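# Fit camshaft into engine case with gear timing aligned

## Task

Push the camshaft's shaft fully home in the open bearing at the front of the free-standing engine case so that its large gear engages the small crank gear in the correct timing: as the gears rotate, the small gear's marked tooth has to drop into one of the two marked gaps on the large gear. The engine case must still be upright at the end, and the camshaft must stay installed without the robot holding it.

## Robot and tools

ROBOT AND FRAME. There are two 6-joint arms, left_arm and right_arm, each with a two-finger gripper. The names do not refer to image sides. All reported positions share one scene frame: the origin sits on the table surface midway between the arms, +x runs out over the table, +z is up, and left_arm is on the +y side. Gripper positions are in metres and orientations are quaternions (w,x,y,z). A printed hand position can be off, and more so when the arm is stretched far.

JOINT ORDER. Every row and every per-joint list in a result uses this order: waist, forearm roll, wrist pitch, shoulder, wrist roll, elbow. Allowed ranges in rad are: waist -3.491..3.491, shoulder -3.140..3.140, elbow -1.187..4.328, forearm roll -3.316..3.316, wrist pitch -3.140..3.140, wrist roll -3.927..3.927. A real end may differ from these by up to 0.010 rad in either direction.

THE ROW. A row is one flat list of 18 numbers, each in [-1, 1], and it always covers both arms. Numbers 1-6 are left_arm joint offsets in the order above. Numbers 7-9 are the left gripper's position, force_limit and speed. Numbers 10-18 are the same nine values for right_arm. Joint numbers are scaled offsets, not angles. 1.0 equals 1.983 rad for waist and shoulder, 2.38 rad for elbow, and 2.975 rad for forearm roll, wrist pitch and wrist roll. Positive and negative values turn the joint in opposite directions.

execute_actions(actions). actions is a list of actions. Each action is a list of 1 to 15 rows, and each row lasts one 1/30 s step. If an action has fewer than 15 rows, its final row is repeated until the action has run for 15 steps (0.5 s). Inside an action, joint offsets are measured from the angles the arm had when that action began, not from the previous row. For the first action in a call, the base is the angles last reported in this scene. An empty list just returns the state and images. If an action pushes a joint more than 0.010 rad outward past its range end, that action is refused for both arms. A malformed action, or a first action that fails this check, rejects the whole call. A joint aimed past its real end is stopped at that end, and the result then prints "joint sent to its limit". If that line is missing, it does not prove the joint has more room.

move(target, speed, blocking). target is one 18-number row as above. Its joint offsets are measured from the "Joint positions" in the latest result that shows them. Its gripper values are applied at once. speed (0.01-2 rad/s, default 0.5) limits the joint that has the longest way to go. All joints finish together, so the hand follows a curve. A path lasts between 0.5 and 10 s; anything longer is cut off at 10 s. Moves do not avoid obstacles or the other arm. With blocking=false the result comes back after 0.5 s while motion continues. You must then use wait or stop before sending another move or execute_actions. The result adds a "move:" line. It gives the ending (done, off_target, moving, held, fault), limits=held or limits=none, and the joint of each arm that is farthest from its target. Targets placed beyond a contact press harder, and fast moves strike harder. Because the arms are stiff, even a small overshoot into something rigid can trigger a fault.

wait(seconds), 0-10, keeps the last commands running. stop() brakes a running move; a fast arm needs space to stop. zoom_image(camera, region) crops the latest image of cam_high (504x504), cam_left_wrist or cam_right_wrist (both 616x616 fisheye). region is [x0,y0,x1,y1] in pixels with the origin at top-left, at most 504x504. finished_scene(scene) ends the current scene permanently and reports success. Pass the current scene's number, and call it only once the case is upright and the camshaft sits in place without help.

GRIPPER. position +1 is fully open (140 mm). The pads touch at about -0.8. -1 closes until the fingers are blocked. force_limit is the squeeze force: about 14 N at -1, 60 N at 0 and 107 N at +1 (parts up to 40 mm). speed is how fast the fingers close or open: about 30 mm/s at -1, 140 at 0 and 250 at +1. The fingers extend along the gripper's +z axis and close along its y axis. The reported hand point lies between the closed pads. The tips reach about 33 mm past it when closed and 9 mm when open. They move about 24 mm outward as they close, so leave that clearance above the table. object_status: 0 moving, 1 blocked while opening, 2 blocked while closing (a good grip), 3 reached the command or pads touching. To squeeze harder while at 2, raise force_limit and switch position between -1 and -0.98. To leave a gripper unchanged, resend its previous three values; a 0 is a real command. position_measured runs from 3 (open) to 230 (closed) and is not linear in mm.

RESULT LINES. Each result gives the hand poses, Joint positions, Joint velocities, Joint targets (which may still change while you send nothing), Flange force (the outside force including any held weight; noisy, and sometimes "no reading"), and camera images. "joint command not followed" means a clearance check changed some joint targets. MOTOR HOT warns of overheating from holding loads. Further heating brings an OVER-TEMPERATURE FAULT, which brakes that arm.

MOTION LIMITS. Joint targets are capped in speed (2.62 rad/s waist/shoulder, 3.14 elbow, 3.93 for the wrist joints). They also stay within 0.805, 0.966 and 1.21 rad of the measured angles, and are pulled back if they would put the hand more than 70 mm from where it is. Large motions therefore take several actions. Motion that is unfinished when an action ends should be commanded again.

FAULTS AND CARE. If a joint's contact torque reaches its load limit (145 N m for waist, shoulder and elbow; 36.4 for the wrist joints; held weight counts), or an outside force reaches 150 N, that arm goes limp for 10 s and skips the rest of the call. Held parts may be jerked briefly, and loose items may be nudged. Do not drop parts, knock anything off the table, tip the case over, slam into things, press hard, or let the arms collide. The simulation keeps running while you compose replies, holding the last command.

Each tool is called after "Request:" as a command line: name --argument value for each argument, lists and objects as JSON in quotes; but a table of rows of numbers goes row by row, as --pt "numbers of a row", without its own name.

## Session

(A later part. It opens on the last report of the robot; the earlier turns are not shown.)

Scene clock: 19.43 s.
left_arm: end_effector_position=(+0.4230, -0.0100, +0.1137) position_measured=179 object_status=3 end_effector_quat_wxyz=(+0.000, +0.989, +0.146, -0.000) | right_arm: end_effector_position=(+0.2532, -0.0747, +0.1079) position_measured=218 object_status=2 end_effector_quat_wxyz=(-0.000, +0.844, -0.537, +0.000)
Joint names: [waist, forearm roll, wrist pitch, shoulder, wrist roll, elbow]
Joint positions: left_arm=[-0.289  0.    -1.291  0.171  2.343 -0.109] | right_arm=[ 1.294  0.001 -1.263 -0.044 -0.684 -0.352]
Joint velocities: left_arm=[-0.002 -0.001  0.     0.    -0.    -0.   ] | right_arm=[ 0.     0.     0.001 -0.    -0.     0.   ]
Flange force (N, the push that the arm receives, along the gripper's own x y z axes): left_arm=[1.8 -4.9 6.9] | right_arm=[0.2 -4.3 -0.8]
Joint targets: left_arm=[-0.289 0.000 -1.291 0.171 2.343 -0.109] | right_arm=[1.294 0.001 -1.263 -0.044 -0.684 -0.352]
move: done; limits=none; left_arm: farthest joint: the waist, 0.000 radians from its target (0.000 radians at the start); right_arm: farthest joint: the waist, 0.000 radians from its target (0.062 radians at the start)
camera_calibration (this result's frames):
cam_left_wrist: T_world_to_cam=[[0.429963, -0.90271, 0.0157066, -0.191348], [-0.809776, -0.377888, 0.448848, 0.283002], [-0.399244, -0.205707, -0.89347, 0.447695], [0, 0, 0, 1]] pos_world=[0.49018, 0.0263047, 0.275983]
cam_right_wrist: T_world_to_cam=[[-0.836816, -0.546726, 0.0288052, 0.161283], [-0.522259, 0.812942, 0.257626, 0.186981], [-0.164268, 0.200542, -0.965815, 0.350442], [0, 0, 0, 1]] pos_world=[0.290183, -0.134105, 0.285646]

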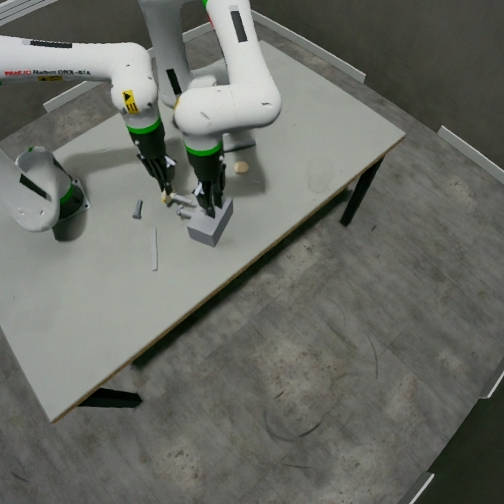

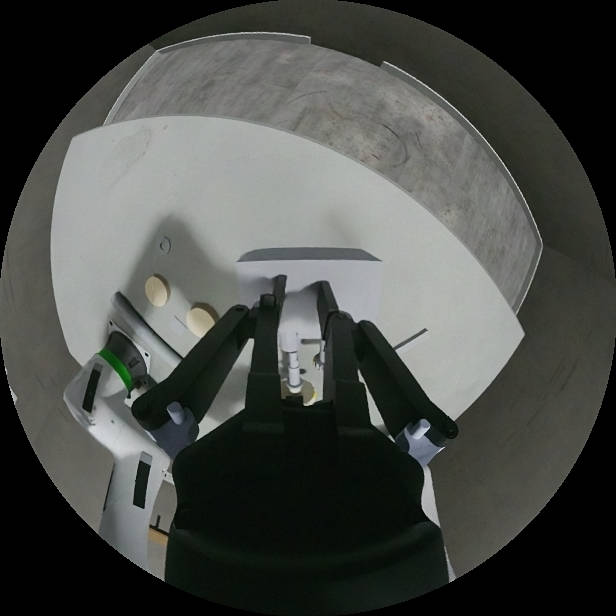

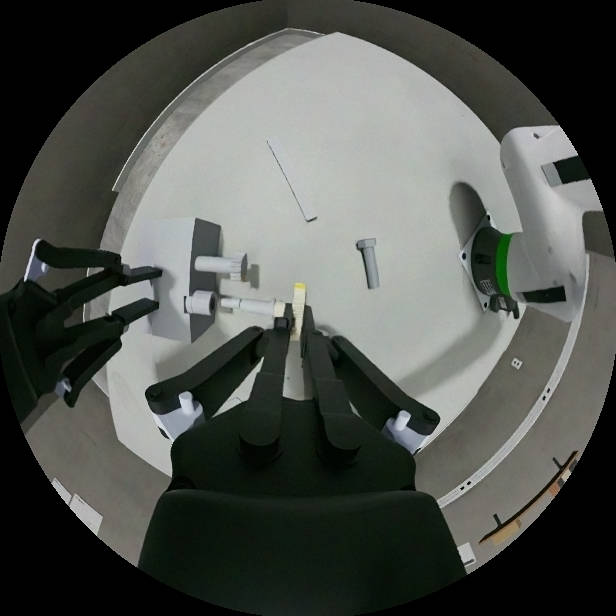

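Request:
move --target '[0,0,0.0006,0.0002,0,-0.0006,-0.4,0,0,0.0025,0,0,0.0012,-0.0016,0.001,-1,0.3,-0.7]' --speed 0.02

Request:
move --target '[0,0,0,0,0,0,-0.4,0,0,-0.0155,0,0,0.0242,0.0103,0.0202,-1,0.3,-0.7]' --speed 0.03

Request:
zoom_image --camera "cam_right_wrist" --region '[190,240,310,360]'

Request:
zoom_image --camera "cam_left_wrist" --region '[240,310,340,410]'

Scene clock: 20.37 s.
left_arm: end_effector_position=(+0.4229, -0.0099, +0.1130) position_measured=179 object_status=3 end_effector_quat_wxyz=(+0.000, +0.989, +0.146, -0.000) | right_arm: end_effector_position=(+0.2521, -0.0724, +0.1079) position_measured=218 object_status=2 end_effector_quat_wxyz=(-0.000, +0.844, -0.537, +0.000)
Joint names: [waist, forearm roll, wrist pitch, shoulder, wrist roll, elbow]
Joint positions: left_arm=[-0.289  0.    -1.289  0.171  2.343 -0.111] | right_arm=[ 1.299  0.001 -1.263 -0.042 -0.688 -0.35 ]
Joint velocities: left_arm=[ 0.001  0.    -0.001  0.001 -0.    -0.001] | right_arm=[ 0.001 -0.001  0.001  0.    -0.     0.   ]
Flange force (N, the push that the arm receives, along the gripper's own x y z axes): left_arm=[-1.6 -23.2 -46.5] | right_arm=[-2.3 -0.9 -0.8]
Joint targets: left_arm=[-0.289 0.000 -1.289 0.171 2.343 -0.111] | right_arm=[1.299 0.001 -1.263 -0.042 -0.688 -0.350]
move: done; limits=none; left_arm: farthest joint: the waist, 0.000 radians from its target (0.000 radians at the start); right_arm: farthest joint: the waist, 0.000 radians from its target (0.005 radians at the start)
camera_calibration (this result's frames):
cam_left_wrist: T_world_to_cam=[[0.429975, -0.902702, 0.0158155, -0.191326], [-0.809799, -0.37786, 0.448829, 0.283287], [-0.399183, -0.205793, -0.893478, 0.447029], [0, 0, 0, 1]] pos_world=[0.490117, 0.0263272, 0.275289]
cam_right_wrist: T_world_to_cam=[[-0.836709, -0.546889, 0.0288034, 0.16162], [-0.522418, 0.812839, 0.257629, 0.184583], [-0.164307, 0.200513, -0.965815, 0.349857], [0, 0, 0, 1]] pos_world=[0.289142, -0.131799, 0.285688]

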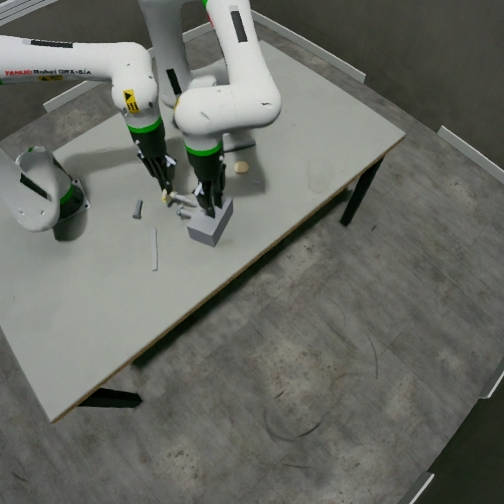

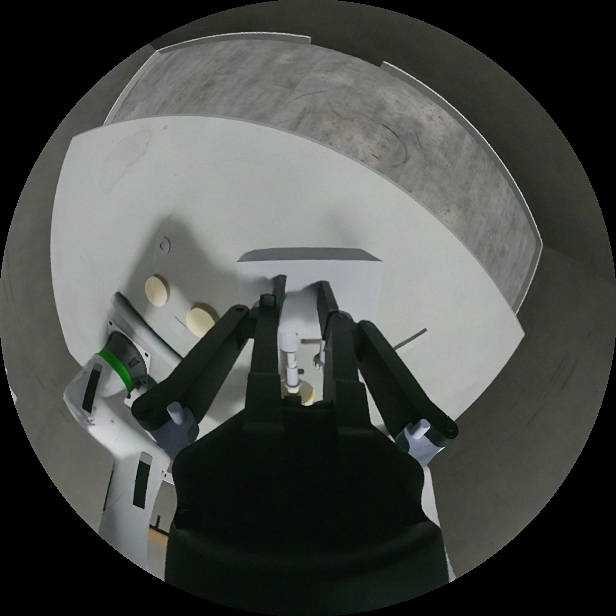

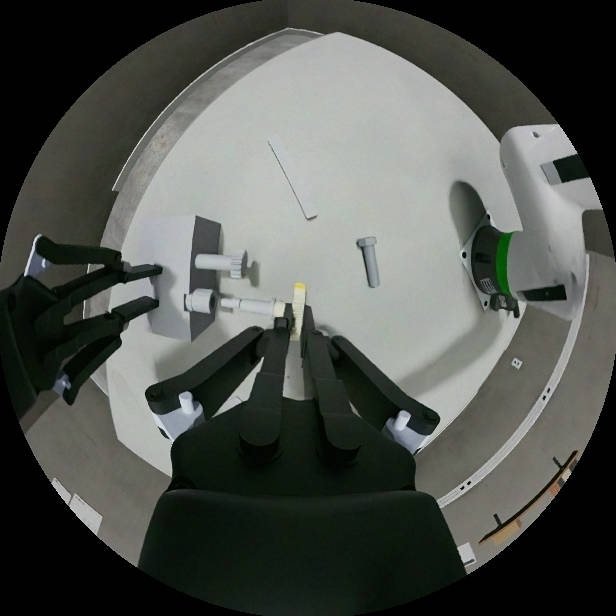

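Scene clock: 22.20 s.
left_arm: end_effector_position=(+0.4229, -0.0100, +0.1130) position_measured=179 object_status=3 end_effector_quat_wxyz=(+0.000, +0.989, +0.146, -0.000) | right_arm: end_effector_position=(+0.2702, -0.0638, +0.1083) position_measured=218 object_status=2 end_effector_quat_wxyz=(-0.000, +0.844, -0.537, +0.000)
Joint names: [waist, forearm roll, wrist pitch, shoulder, wrist roll, elbow]
Joint positions: left_arm=[-0.289  0.    -1.289  0.171  2.343 -0.111] | right_arm=[ 1.269  0.001 -1.263  0.006 -0.658 -0.302]
Joint velocities: left_arm=[ 0.001  0.     0.    -0.001  0.001 -0.   ] | right_arm=[-0.001 -0.002 -0.002  0.    -0.     0.   ]
Flange force (N, the push that the arm receives, along the gripper's own x y z axes): left_arm=[17.8 -4.7 -31.6] | right_arm=[-3.1 41.1 -11.2]
Joint targets: left_arm=[-0.289 0.000 -1.289 0.171 2.343 -0.111] | right_arm=[1.269 0.001 -1.263 0.006 -0.658 -0.302]
move: done; limits=none; left_arm: farthest joint: the waist, 0.000 radians from its target (0.000 radians at the start); right_arm: farthest joint: the waist, 0.000 radians from its target (0.031 radians at the start)
camera_calibration (this result's frames):
cam_left_wrist: T_world_to_cam=[[0.429997, -0.902691, 0.0158496, -0.191361], [-0.809767, -0.37785, 0.448894, 0.283239], [-0.399224, -0.205857, -0.893444, 0.447052], [0, 0, 0, 1]] pos_world=[0.490116, 0.0263114, 0.275305]
cam_right_wrist: T_world_to_cam=[[-0.836766, -0.546815, 0.0285675, 0.181518], [-0.522374, 0.81283, 0.257744, 0.186882], [-0.164159, 0.200749, -0.965791, 0.351441], [0, 0, 0, 1]] pos_world=[0.307202, -0.123198, 0.286065]

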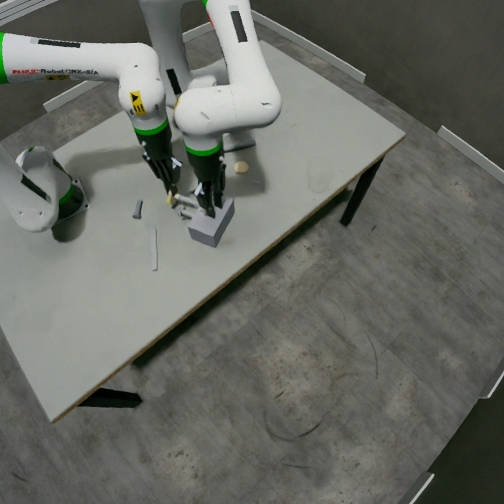

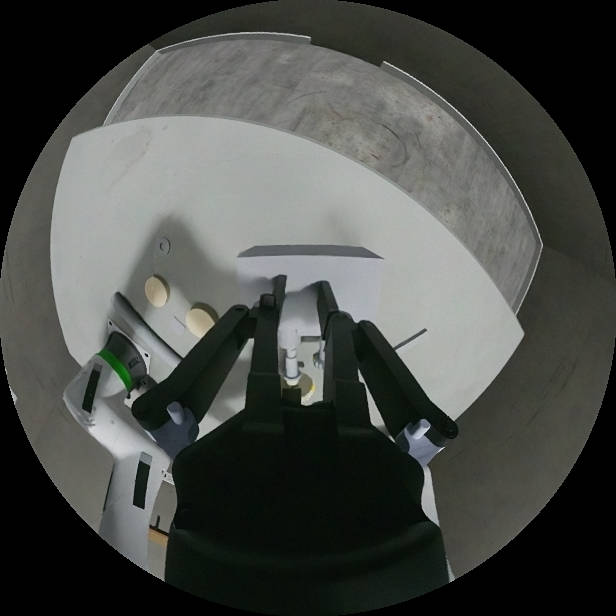

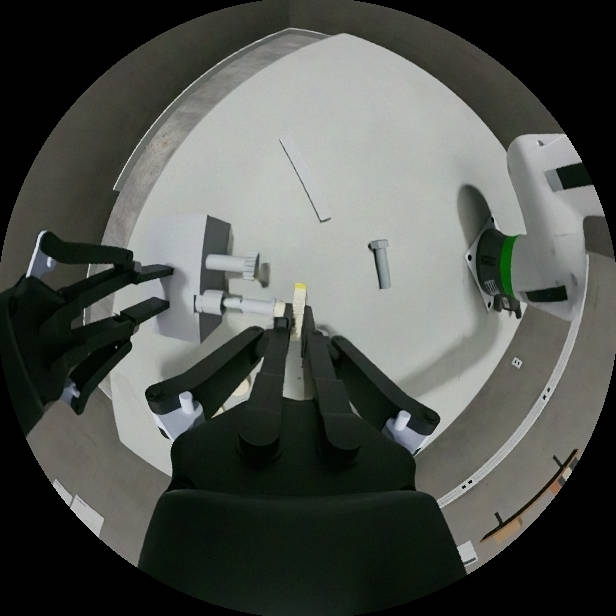

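Region (190, 240, 310, 360) of cam_right_wrist's 616x616 image, scaled by 4.200, with more detail than that image has.

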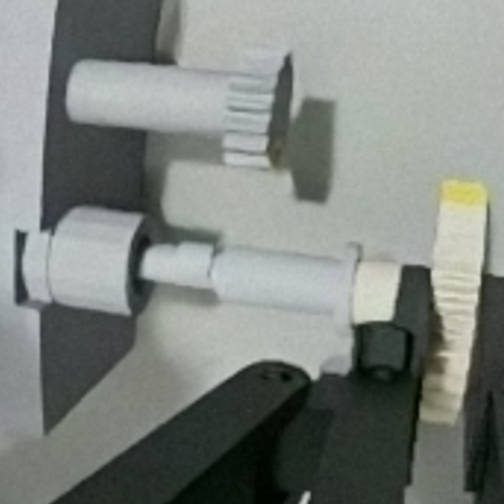

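Region (240, 310, 340, 410) of cam_left_wrist's 616x616 image, scaled by 5.040, with more detail than that image has.

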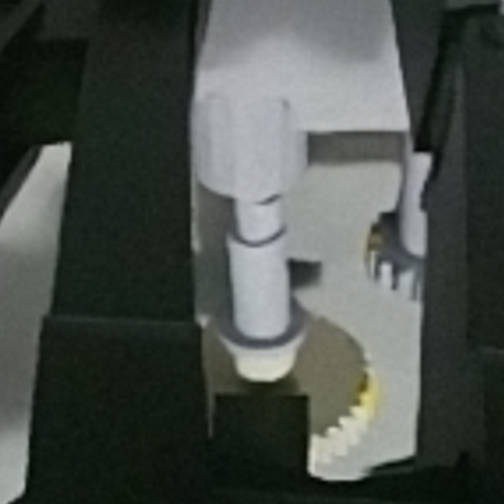

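Request:
move --target '[0,0,0,0,0,0,-0.4,0,0,0.0023,0,0,-0.0037,-0.0015,-0.0031,-1,0.3,-0.7]' --speed 0.02

Request:
move --target '[0,0,0,0,0,0,-0.4,0,0,0.0006,0,-0.0033,-0.0015,0,0.0029,-1,0.3,-0.7]' --speed 0.02

Request:
move --target '[0,0,0,0,0,0,-0.4,0,0,-0.0059,0,0,0.0098,0.004,0.0082,-1,0.3,-0.7]' --speed 0.02

Request:
zoom_image --camera "cam_right_wrist" --region '[190,240,310,360]'

Request:
zoom_image --camera "cam_left_wrist" --region '[240,310,340,410]'

Scene clock: 23.23 s.
left_arm: end_effector_position=(+0.4229, -0.0100, +0.1130) position_measured=179 object_status=3 end_effector_quat_wxyz=(+0.000, +0.989, +0.146, -0.000) | right_arm: end_effector_position=(+0.2675, -0.0650, +0.1083) position_measured=218 object_status=2 end_effector_quat_wxyz=(-0.000, +0.844, -0.537, +0.000)
Joint names: [waist, forearm roll, wrist pitch, shoulder, wrist roll, elbow]
Joint positions: left_arm=[-0.289  0.    -1.289  0.171  2.343 -0.111] | right_arm=[ 1.273  0.001 -1.262 -0.001 -0.662 -0.309]
Joint velocities: left_arm=[ 0.001  0.     0.     0.    -0.    -0.   ] | right_arm=[ 0.    -0.002  0.     0.    -0.    -0.   ]
Flange force (N, the push that the arm receives, along the gripper's own x y z axes): left_arm=[19.0 -1.5 -32.0] | right_arm=[-0.1 -3.0 -0.8]
Joint targets: left_arm=[-0.289 0.000 -1.289 0.171 2.343 -0.111] | right_arm=[1.273 0.001 -1.263 -0.001 -0.662 -0.309]
move: done; limits=none; left_arm: farthest joint: the waist, 0.000 radians from its target (0.000 radians at the start); right_arm: farthest joint: the wrist pitch, 0.001 radians from its target (0.000 radians at the start)
camera_calibration (this result's frames):
cam_left_wrist: T_world_to_cam=[[0.429997, -0.902691, 0.0158451, -0.191355], [-0.809765, -0.377852, 0.448897, 0.283241], [-0.399228, -0.205855, -0.893443, 0.447041], [0, 0, 0, 1]] pos_world=[0.490112, 0.0263138, 0.275291]
cam_right_wrist: T_world_to_cam=[[-0.836716, -0.546905, 0.0283016, 0.178594], [-0.52249, 0.812709, 0.257892, 0.18645], [-0.164043, 0.200995, -0.965759, 0.35121], [0, 0, 0, 1]] pos_world=[0.304465, -0.124447, 0.286046]

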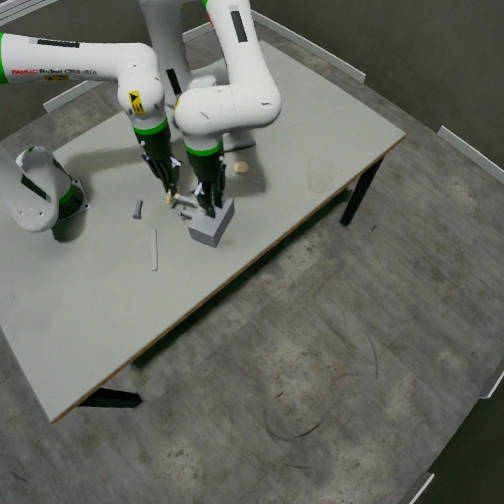

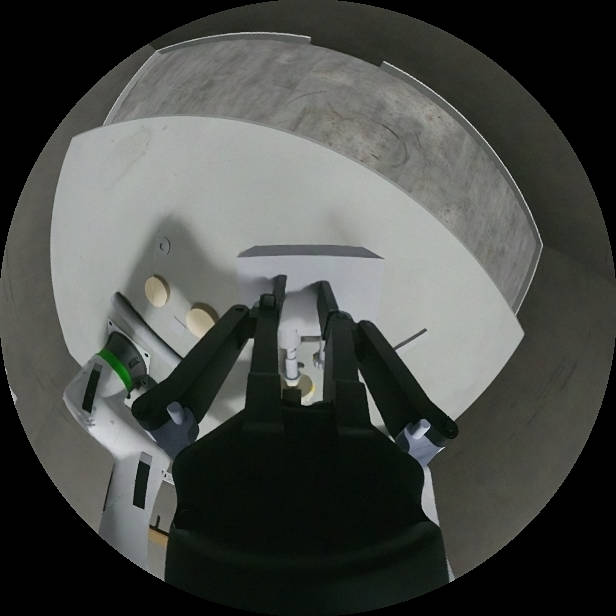

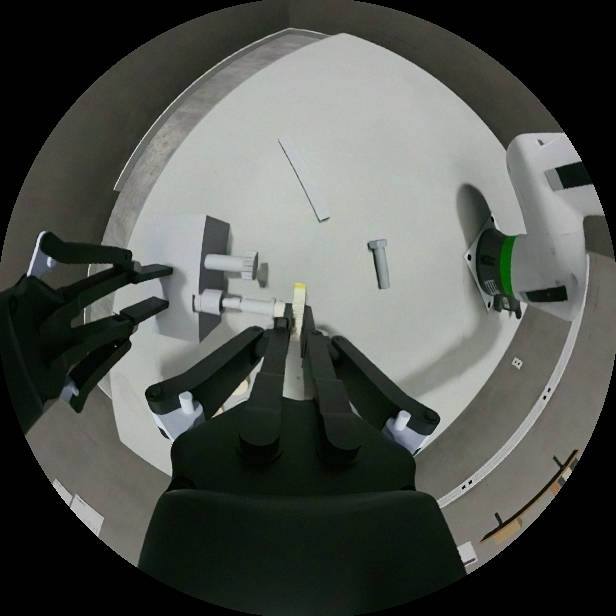

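Scene clock: 23.93 s.
left_arm: end_effector_position=(+0.4229, -0.0100, +0.1130) position_measured=179 object_status=3 end_effector_quat_wxyz=(+0.000, +0.989, +0.146, -0.000) | right_arm: end_effector_position=(+0.2672, -0.0646, +0.1124) position_measured=218 object_status=2 end_effector_quat_wxyz=(-0.000, +0.844, -0.536, +0.000)
Joint names: [waist, forearm roll, wrist pitch, shoulder, wrist roll, elbow]
Joint positions: left_arm=[-0.289  0.    -1.289  0.171  2.343 -0.111] | right_arm=[ 1.274  0.001 -1.272 -0.004 -0.662 -0.302]
Joint velocities: left_arm=[ 0.002  0.     0.     0.    -0.001  0.   ] | right_arm=[ 0.    -0.002 -0.001 -0.    -0.    -0.   ]
Flange force (N, the push that the arm receives, along the gripper's own x y z axes): left_arm=[19.7 -7.2 -32.5] | right_arm=[0.4 -2.3 0.8]
Joint targets: left_arm=[-0.289 0.000 -1.289 0.171 2.343 -0.111] | right_arm=[1.274 0.001 -1.272 -0.004 -0.662 -0.302]
move: done; limits=none; left_arm: farthest joint: the waist, 0.000 radians from its target (0.000 radians at the start); right_arm: farthest joint: the waist, 0.000 radians from its target (0.001 radians at the start)
camera_calibration (this result's frames):
cam_left_wrist: T_world_to_cam=[[0.429997, -0.902691, 0.0158453, -0.191355], [-0.809765, -0.377852, 0.448897, 0.283241], [-0.399228, -0.205855, -0.893443, 0.447041], [0, 0, 0, 1]] pos_world=[0.490112, 0.0263137, 0.275291]
cam_right_wrist: T_world_to_cam=[[-0.836072, -0.547892, 0.0282631, 0.178193], [-0.52345, 0.812079, 0.25793, 0.185101], [-0.16427, 0.200854, -0.96575, 0.355027], [0, 0, 0, 1]] pos_world=[0.304193, -0.123995, 0.290088]

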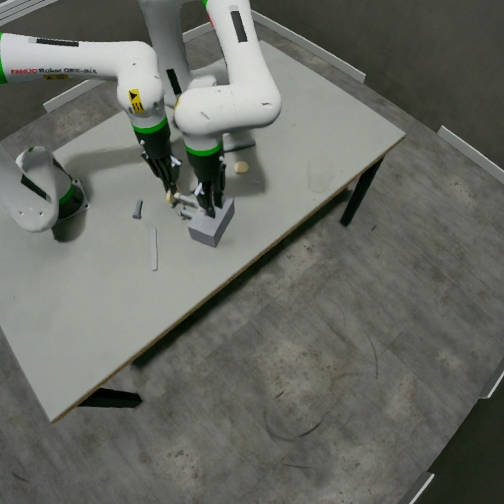

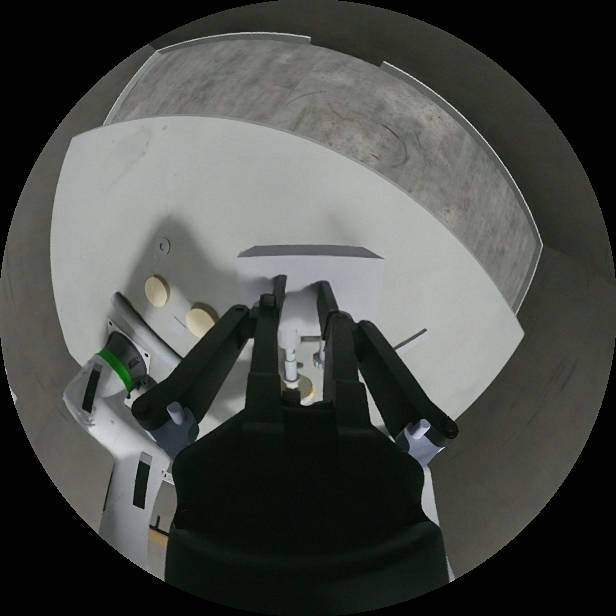

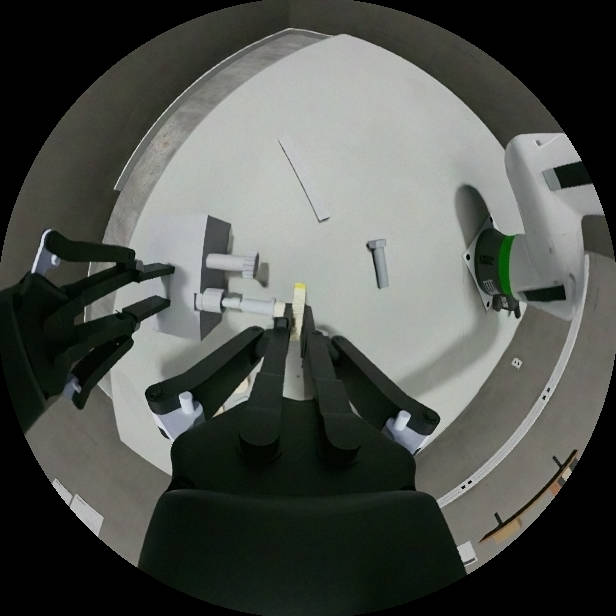

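Scene clock: 25.13 s.
left_arm: end_effector_position=(+0.4229, -0.0100, +0.1130) position_measured=179 object_status=3 end_effector_quat_wxyz=(+0.000, +0.989, +0.146, -0.000) | right_arm: end_effector_position=(+0.2744, -0.0610, +0.1124) position_measured=218 object_status=2 end_effector_quat_wxyz=(-0.000, +0.844, -0.536, +0.000)
Joint names: [waist, forearm roll, wrist pitch, shoulder, wrist roll, elbow]
Joint positions: left_arm=[-0.289  0.    -1.289  0.171  2.343 -0.111] | right_arm=[ 1.263  0.001 -1.272  0.015 -0.65  -0.283]
Joint velocities: left_arm=[-0.     0.    -0.001 -0.001 -0.    -0.002] | right_arm=[-0.001  0.003  0.    -0.    -0.001 -0.   ]
Flange force (N, the push that the arm receives, along the gripper's own x y z axes): left_arm=[18.8 -3.8 -34.4] | right_arm=[0.1 -2.5 -1.7]
Joint targets: left_arm=[-0.289 0.000 -1.289 0.171 2.343 -0.111] | right_arm=[1.263 0.001 -1.272 0.015 -0.650 -0.283]
move: done; limits=none; left_arm: farthest joint: the waist, 0.000 radians from its target (0.000 radians at the start); right_arm: farthest joint: the waist, 0.000 radians from its target (0.012 radians at the start)
camera_calibration (this result's frames):
cam_left_wrist: T_world_to_cam=[[0.429997, -0.902691, 0.0158452, -0.191355], [-0.809765, -0.377852, 0.448897, 0.283241], [-0.399228, -0.205855, -0.893443, 0.447041], [0, 0, 0, 1]] pos_world=[0.490112, 0.0263138, 0.275291]
cam_right_wrist: T_world_to_cam=[[-0.835963, -0.548061, 0.0282031, 0.186178], [-0.523623, 0.811961, 0.257952, 0.186065], [-0.164273, 0.20087, -0.965746, 0.3555], [0, 0, 0, 1]] pos_world=[0.311464, -0.12045, 0.290076]

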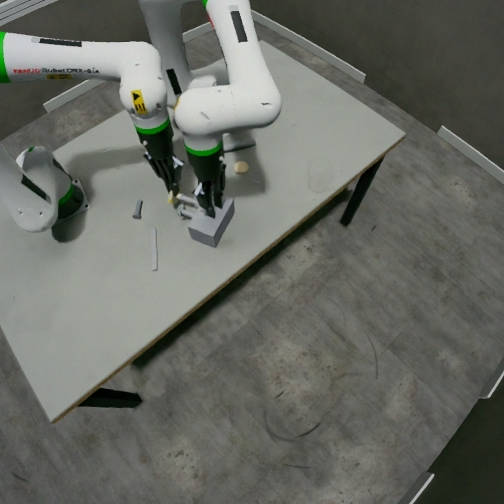

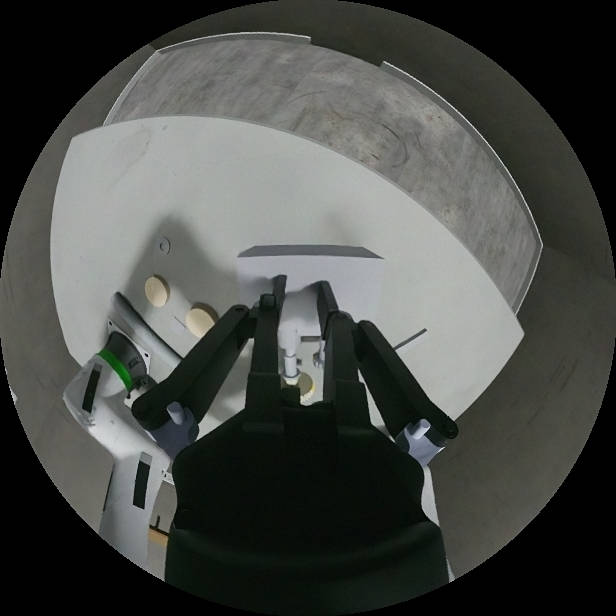

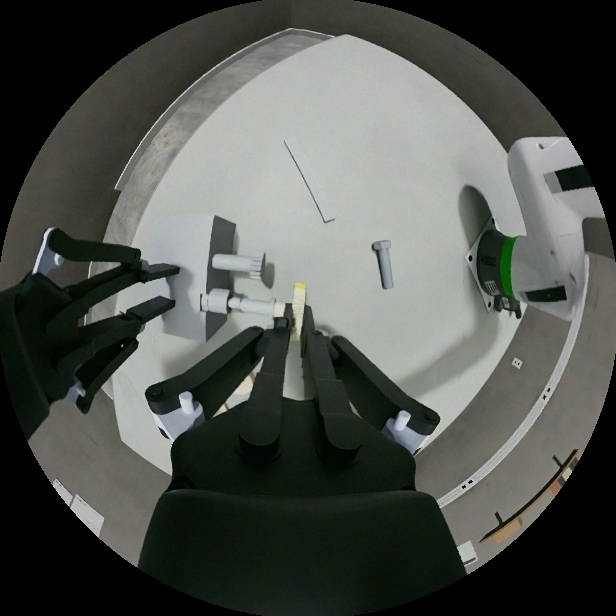

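Region (190, 240, 310, 360) of cam_right_wrist's 616x616 image, scaled by 4.200, with more detail than that image has.

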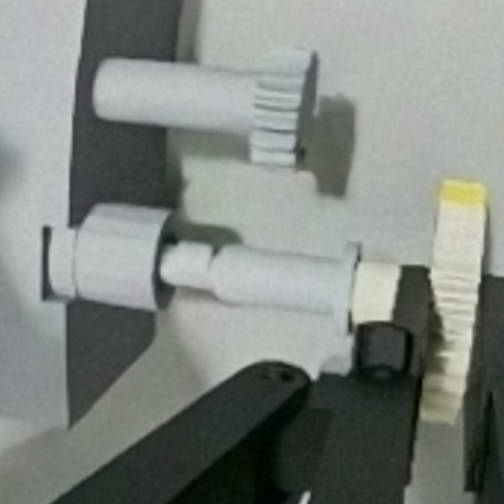

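Region (240, 310, 340, 410) of cam_left_wrist's 616x616 image, scaled by 5.040, with more detail than that image has.

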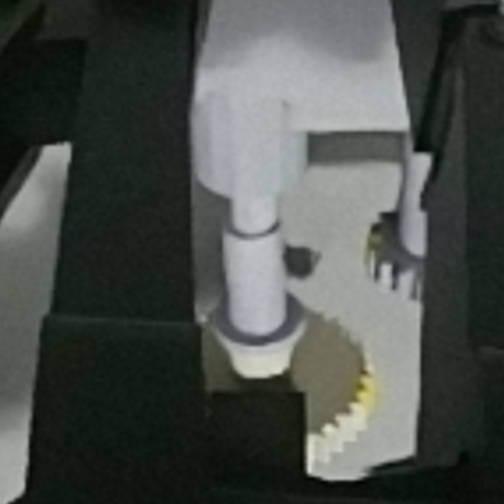

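Request:
move --target '[0,0,0,0,0,0,-0.4,0,0,-0.001,0,0,-0.0005,0.0006,-0.0004,-1,0.3,-0.7]' --speed 0.02

Request:
move --target '[0,0,0,0,0,0,-0.4,0,0,-0.0058,0,0,0.0098,0.0039,0.0082,-1,0.3,-0.7]' --speed 0.02

Request:
move --target '[0,0,0,0,0,0,-0.4,0,0,-0.0042,0,0,0.0074,0.0028,0.0062,-1,0.3,-0.7]' --speed 0.015

Request:
zoom_image --camera "cam_right_wrist" --region '[190,240,310,360]'

Scene clock: 26.10 s.
left_arm: end_effector_position=(+0.4229, -0.0100, +0.1130) position_measured=179 object_status=3 end_effector_quat_wxyz=(+0.000, +0.989, +0.146, -0.000) | right_arm: end_effector_position=(+0.2749, -0.0620, +0.1124) position_measured=218 object_status=2 end_effector_quat_wxyz=(-0.001, +0.844, -0.536, +0.000)
Joint names: [waist, forearm roll, wrist pitch, shoulder, wrist roll, elbow]
Joint positions: left_arm=[-0.289  0.    -1.289  0.171  2.343 -0.111] | right_arm=[ 1.261  0.001 -1.272  0.014 -0.649 -0.284]
Joint velocities: left_arm=[ 0.001 -0.    -0.001  0.001  0.     0.   ] | right_arm=[ 0.    -0.    -0.001  0.     0.001  0.   ]
Flange force (N, the push that the arm receives, along the gripper's own x y z axes): left_arm=[19.0 -5.1 -34.1] | right_arm=[0.7 -2.2 -0.9]
Joint targets: left_arm=[-0.289 0.000 -1.289 0.171 2.343 -0.111] | right_arm=[1.261 0.001 -1.272 0.014 -0.649 -0.284]
move: done; limits=none; left_arm: farthest joint: the waist, 0.000 radians from its target (0.000 radians at the start); right_arm: farthest joint: the waist, 0.000 radians from its target (0.002 radians at the start)
camera_calibration (this result's frames):
cam_left_wrist: T_world_to_cam=[[0.429996, -0.902692, 0.0158452, -0.191355], [-0.809765, -0.377851, 0.448897, 0.283241], [-0.399228, -0.205855, -0.893443, 0.447041], [0, 0, 0, 1]] pos_world=[0.490112, 0.0263137, 0.275291]
cam_right_wrist: T_world_to_cam=[[-0.836071, -0.547897, 0.0281685, 0.18606], [-0.523468, 0.812055, 0.257969, 0.187023], [-0.164215, 0.200935, -0.965743, 0.355772], [0, 0, 0, 1]] pos_world=[0.311883, -0.121418, 0.290097]

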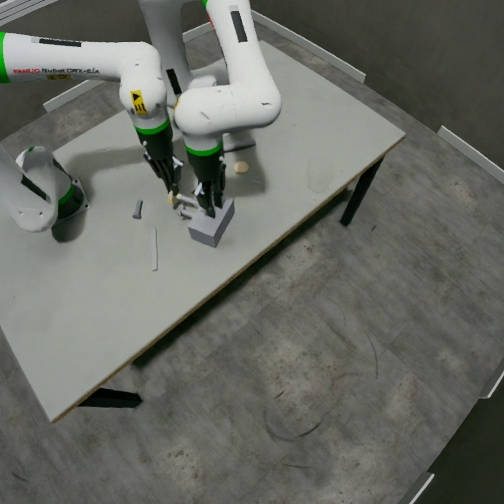

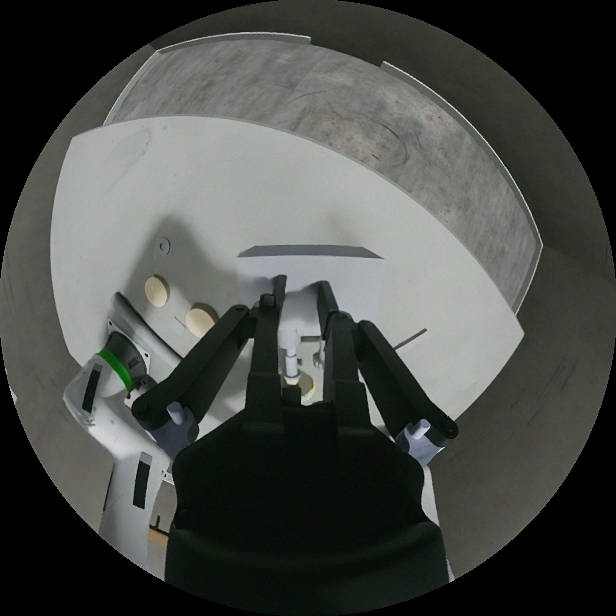

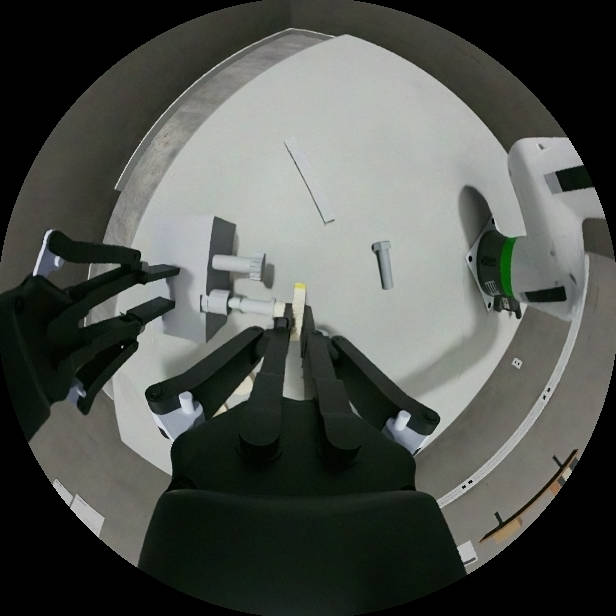

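Scene clock: 27.30 s.
left_arm: end_effector_position=(+0.4229, -0.0100, +0.1130) position_measured=179 object_status=3 end_effector_quat_wxyz=(+0.000, +0.989, +0.146, -0.000) | right_arm: end_effector_position=(+0.2822, -0.0586, +0.1122) position_measured=218 object_status=2 end_effector_quat_wxyz=(-0.000, +0.844, -0.536, +0.000)
Joint names: [waist, forearm roll, wrist pitch, shoulder, wrist roll, elbow]
Joint positions: left_arm=[-0.289  0.    -1.289  0.171  2.343 -0.111] | right_arm=[ 1.249  0.001 -1.272  0.033 -0.637 -0.264]
Joint velocities: left_arm=[-0.    -0.     0.002 -0.    -0.     0.001] | right_arm=[-0.    -0.002  0.003  0.    -0.     0.   ]
Flange force (N, the push that the arm receives, along the gripper's own x y z axes): left_arm=[18.7 -3.9 -33.7] | right_arm=[-5.4 -1.3 6.1]
Joint targets: left_arm=[-0.289 0.000 -1.289 0.171 2.343 -0.111] | right_arm=[1.249 0.001 -1.272 0.034 -0.637 -0.264]
move: done; limits=none; left_arm: farthest joint: the waist, 0.000 radians from its target (0.000 radians at the start); right_arm: farthest joint: the waist, 0.000 radians from its target (0.011 radians at the start)
camera_calibration (this result's frames):
cam_left_wrist: T_world_to_cam=[[0.429997, -0.902691, 0.0158452, -0.191355], [-0.809765, -0.377852, 0.448897, 0.283241], [-0.399228, -0.205855, -0.893443, 0.447041], [0, 0, 0, 1]] pos_world=[0.490112, 0.0263138, 0.275291]
cam_right_wrist: T_world_to_cam=[[-0.836017, -0.547977, 0.0282072, 0.194033], [-0.523545, 0.812019, 0.257928, 0.188134], [-0.164243, 0.200864, -0.965752, 0.356137], [0, 0, 0, 1]] pos_world=[0.319204, -0.117978, 0.289942]

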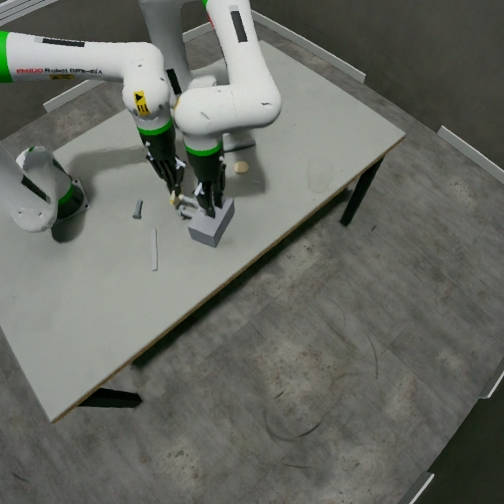

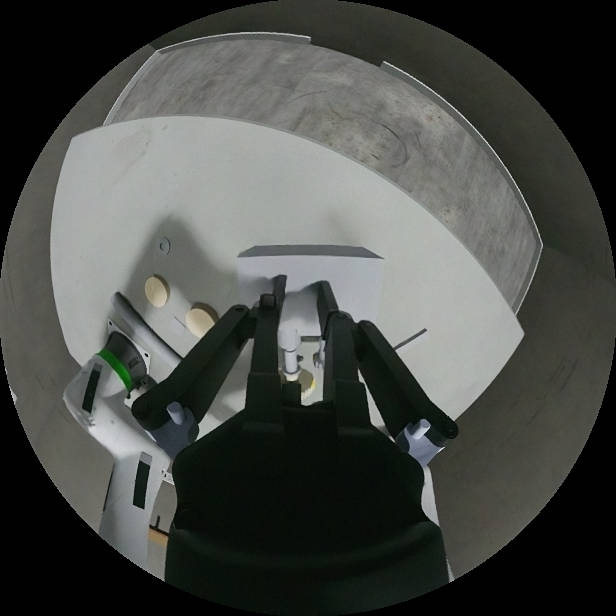

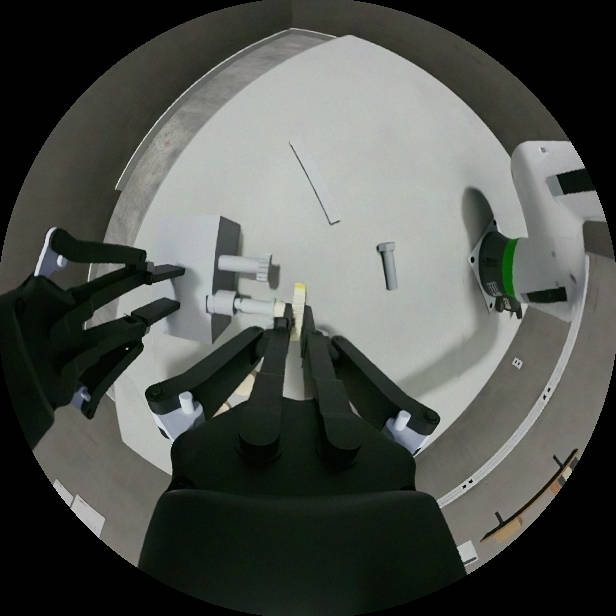

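Scene clock: 28.50 s.
left_arm: end_effector_position=(+0.4229, -0.0100, +0.1130) position_measured=179 object_status=3 end_effector_quat_wxyz=(+0.000, +0.989, +0.146, -0.000) | right_arm: end_effector_position=(+0.2877, -0.0559, +0.1120) position_measured=218 object_status=2 end_effector_quat_wxyz=(-0.001, +0.844, -0.536, +0.000)
Joint names: [waist, forearm roll, wrist pitch, shoulder, wrist roll, elbow]
Joint positions: left_arm=[-0.289  0.    -1.289  0.171  2.343 -0.111] | right_arm=[ 1.241  0.001 -1.272  0.048 -0.629 -0.249]
Joint velocities: left_arm=[-0.001  0.001 -0.     0.     0.     0.001] | right_arm=[ 0.    -0.001 -0.002  0.     0.     0.   ]
Flange force (N, the push that the arm receives, along the gripper's own x y z axes): left_arm=[17.9 -3.1 -31.8] | right_arm=[-4.8 -1.3 3.4]
Joint targets: left_arm=[-0.289 0.000 -1.289 0.171 2.343 -0.111] | right_arm=[1.241 0.001 -1.272 0.048 -0.629 -0.249]
move: done; limits=none; left_arm: farthest joint: the waist, 0.000 radians from its target (0.000 radians at the start); right_arm: farthest joint: the waist, 0.000 radians from its target (0.008 radians at the start)
camera_calibration (this result's frames):
cam_left_wrist: T_world_to_cam=[[0.429997, -0.902691, 0.0158452, -0.191355], [-0.809765, -0.377852, 0.448897, 0.283241], [-0.399228, -0.205855, -0.893443, 0.447041], [0, 0, 0, 1]] pos_world=[0.490112, 0.0263138, 0.275291]
cam_right_wrist: T_world_to_cam=[[-0.836016, -0.547984, 0.0281092, 0.200117], [-0.523566, 0.811996, 0.257956, 0.188917], [-0.16418, 0.200939, -0.965748, 0.35629], [0, 0, 0, 1]] pos_world=[0.324708, -0.115331, 0.289729]

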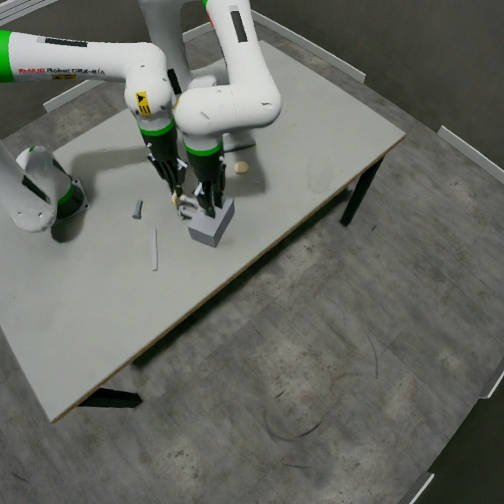

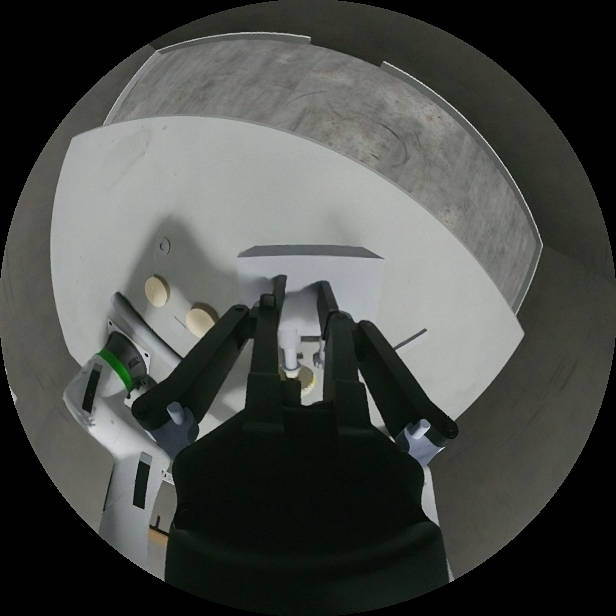

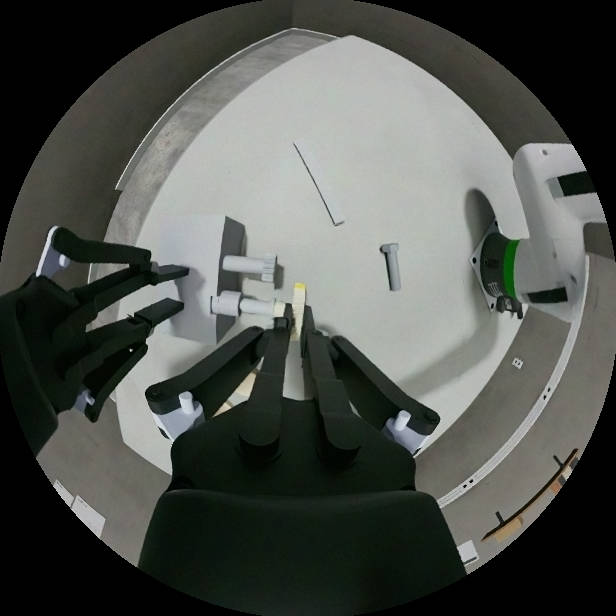

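Region (190, 240, 310, 360) of cam_right_wrist's 616x616 image, scaled by 4.200, with more detail than that image has.

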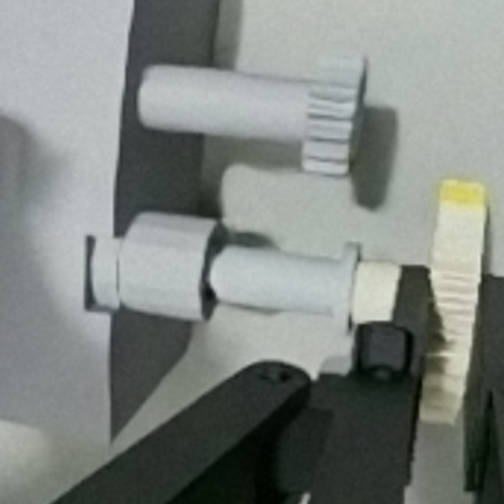

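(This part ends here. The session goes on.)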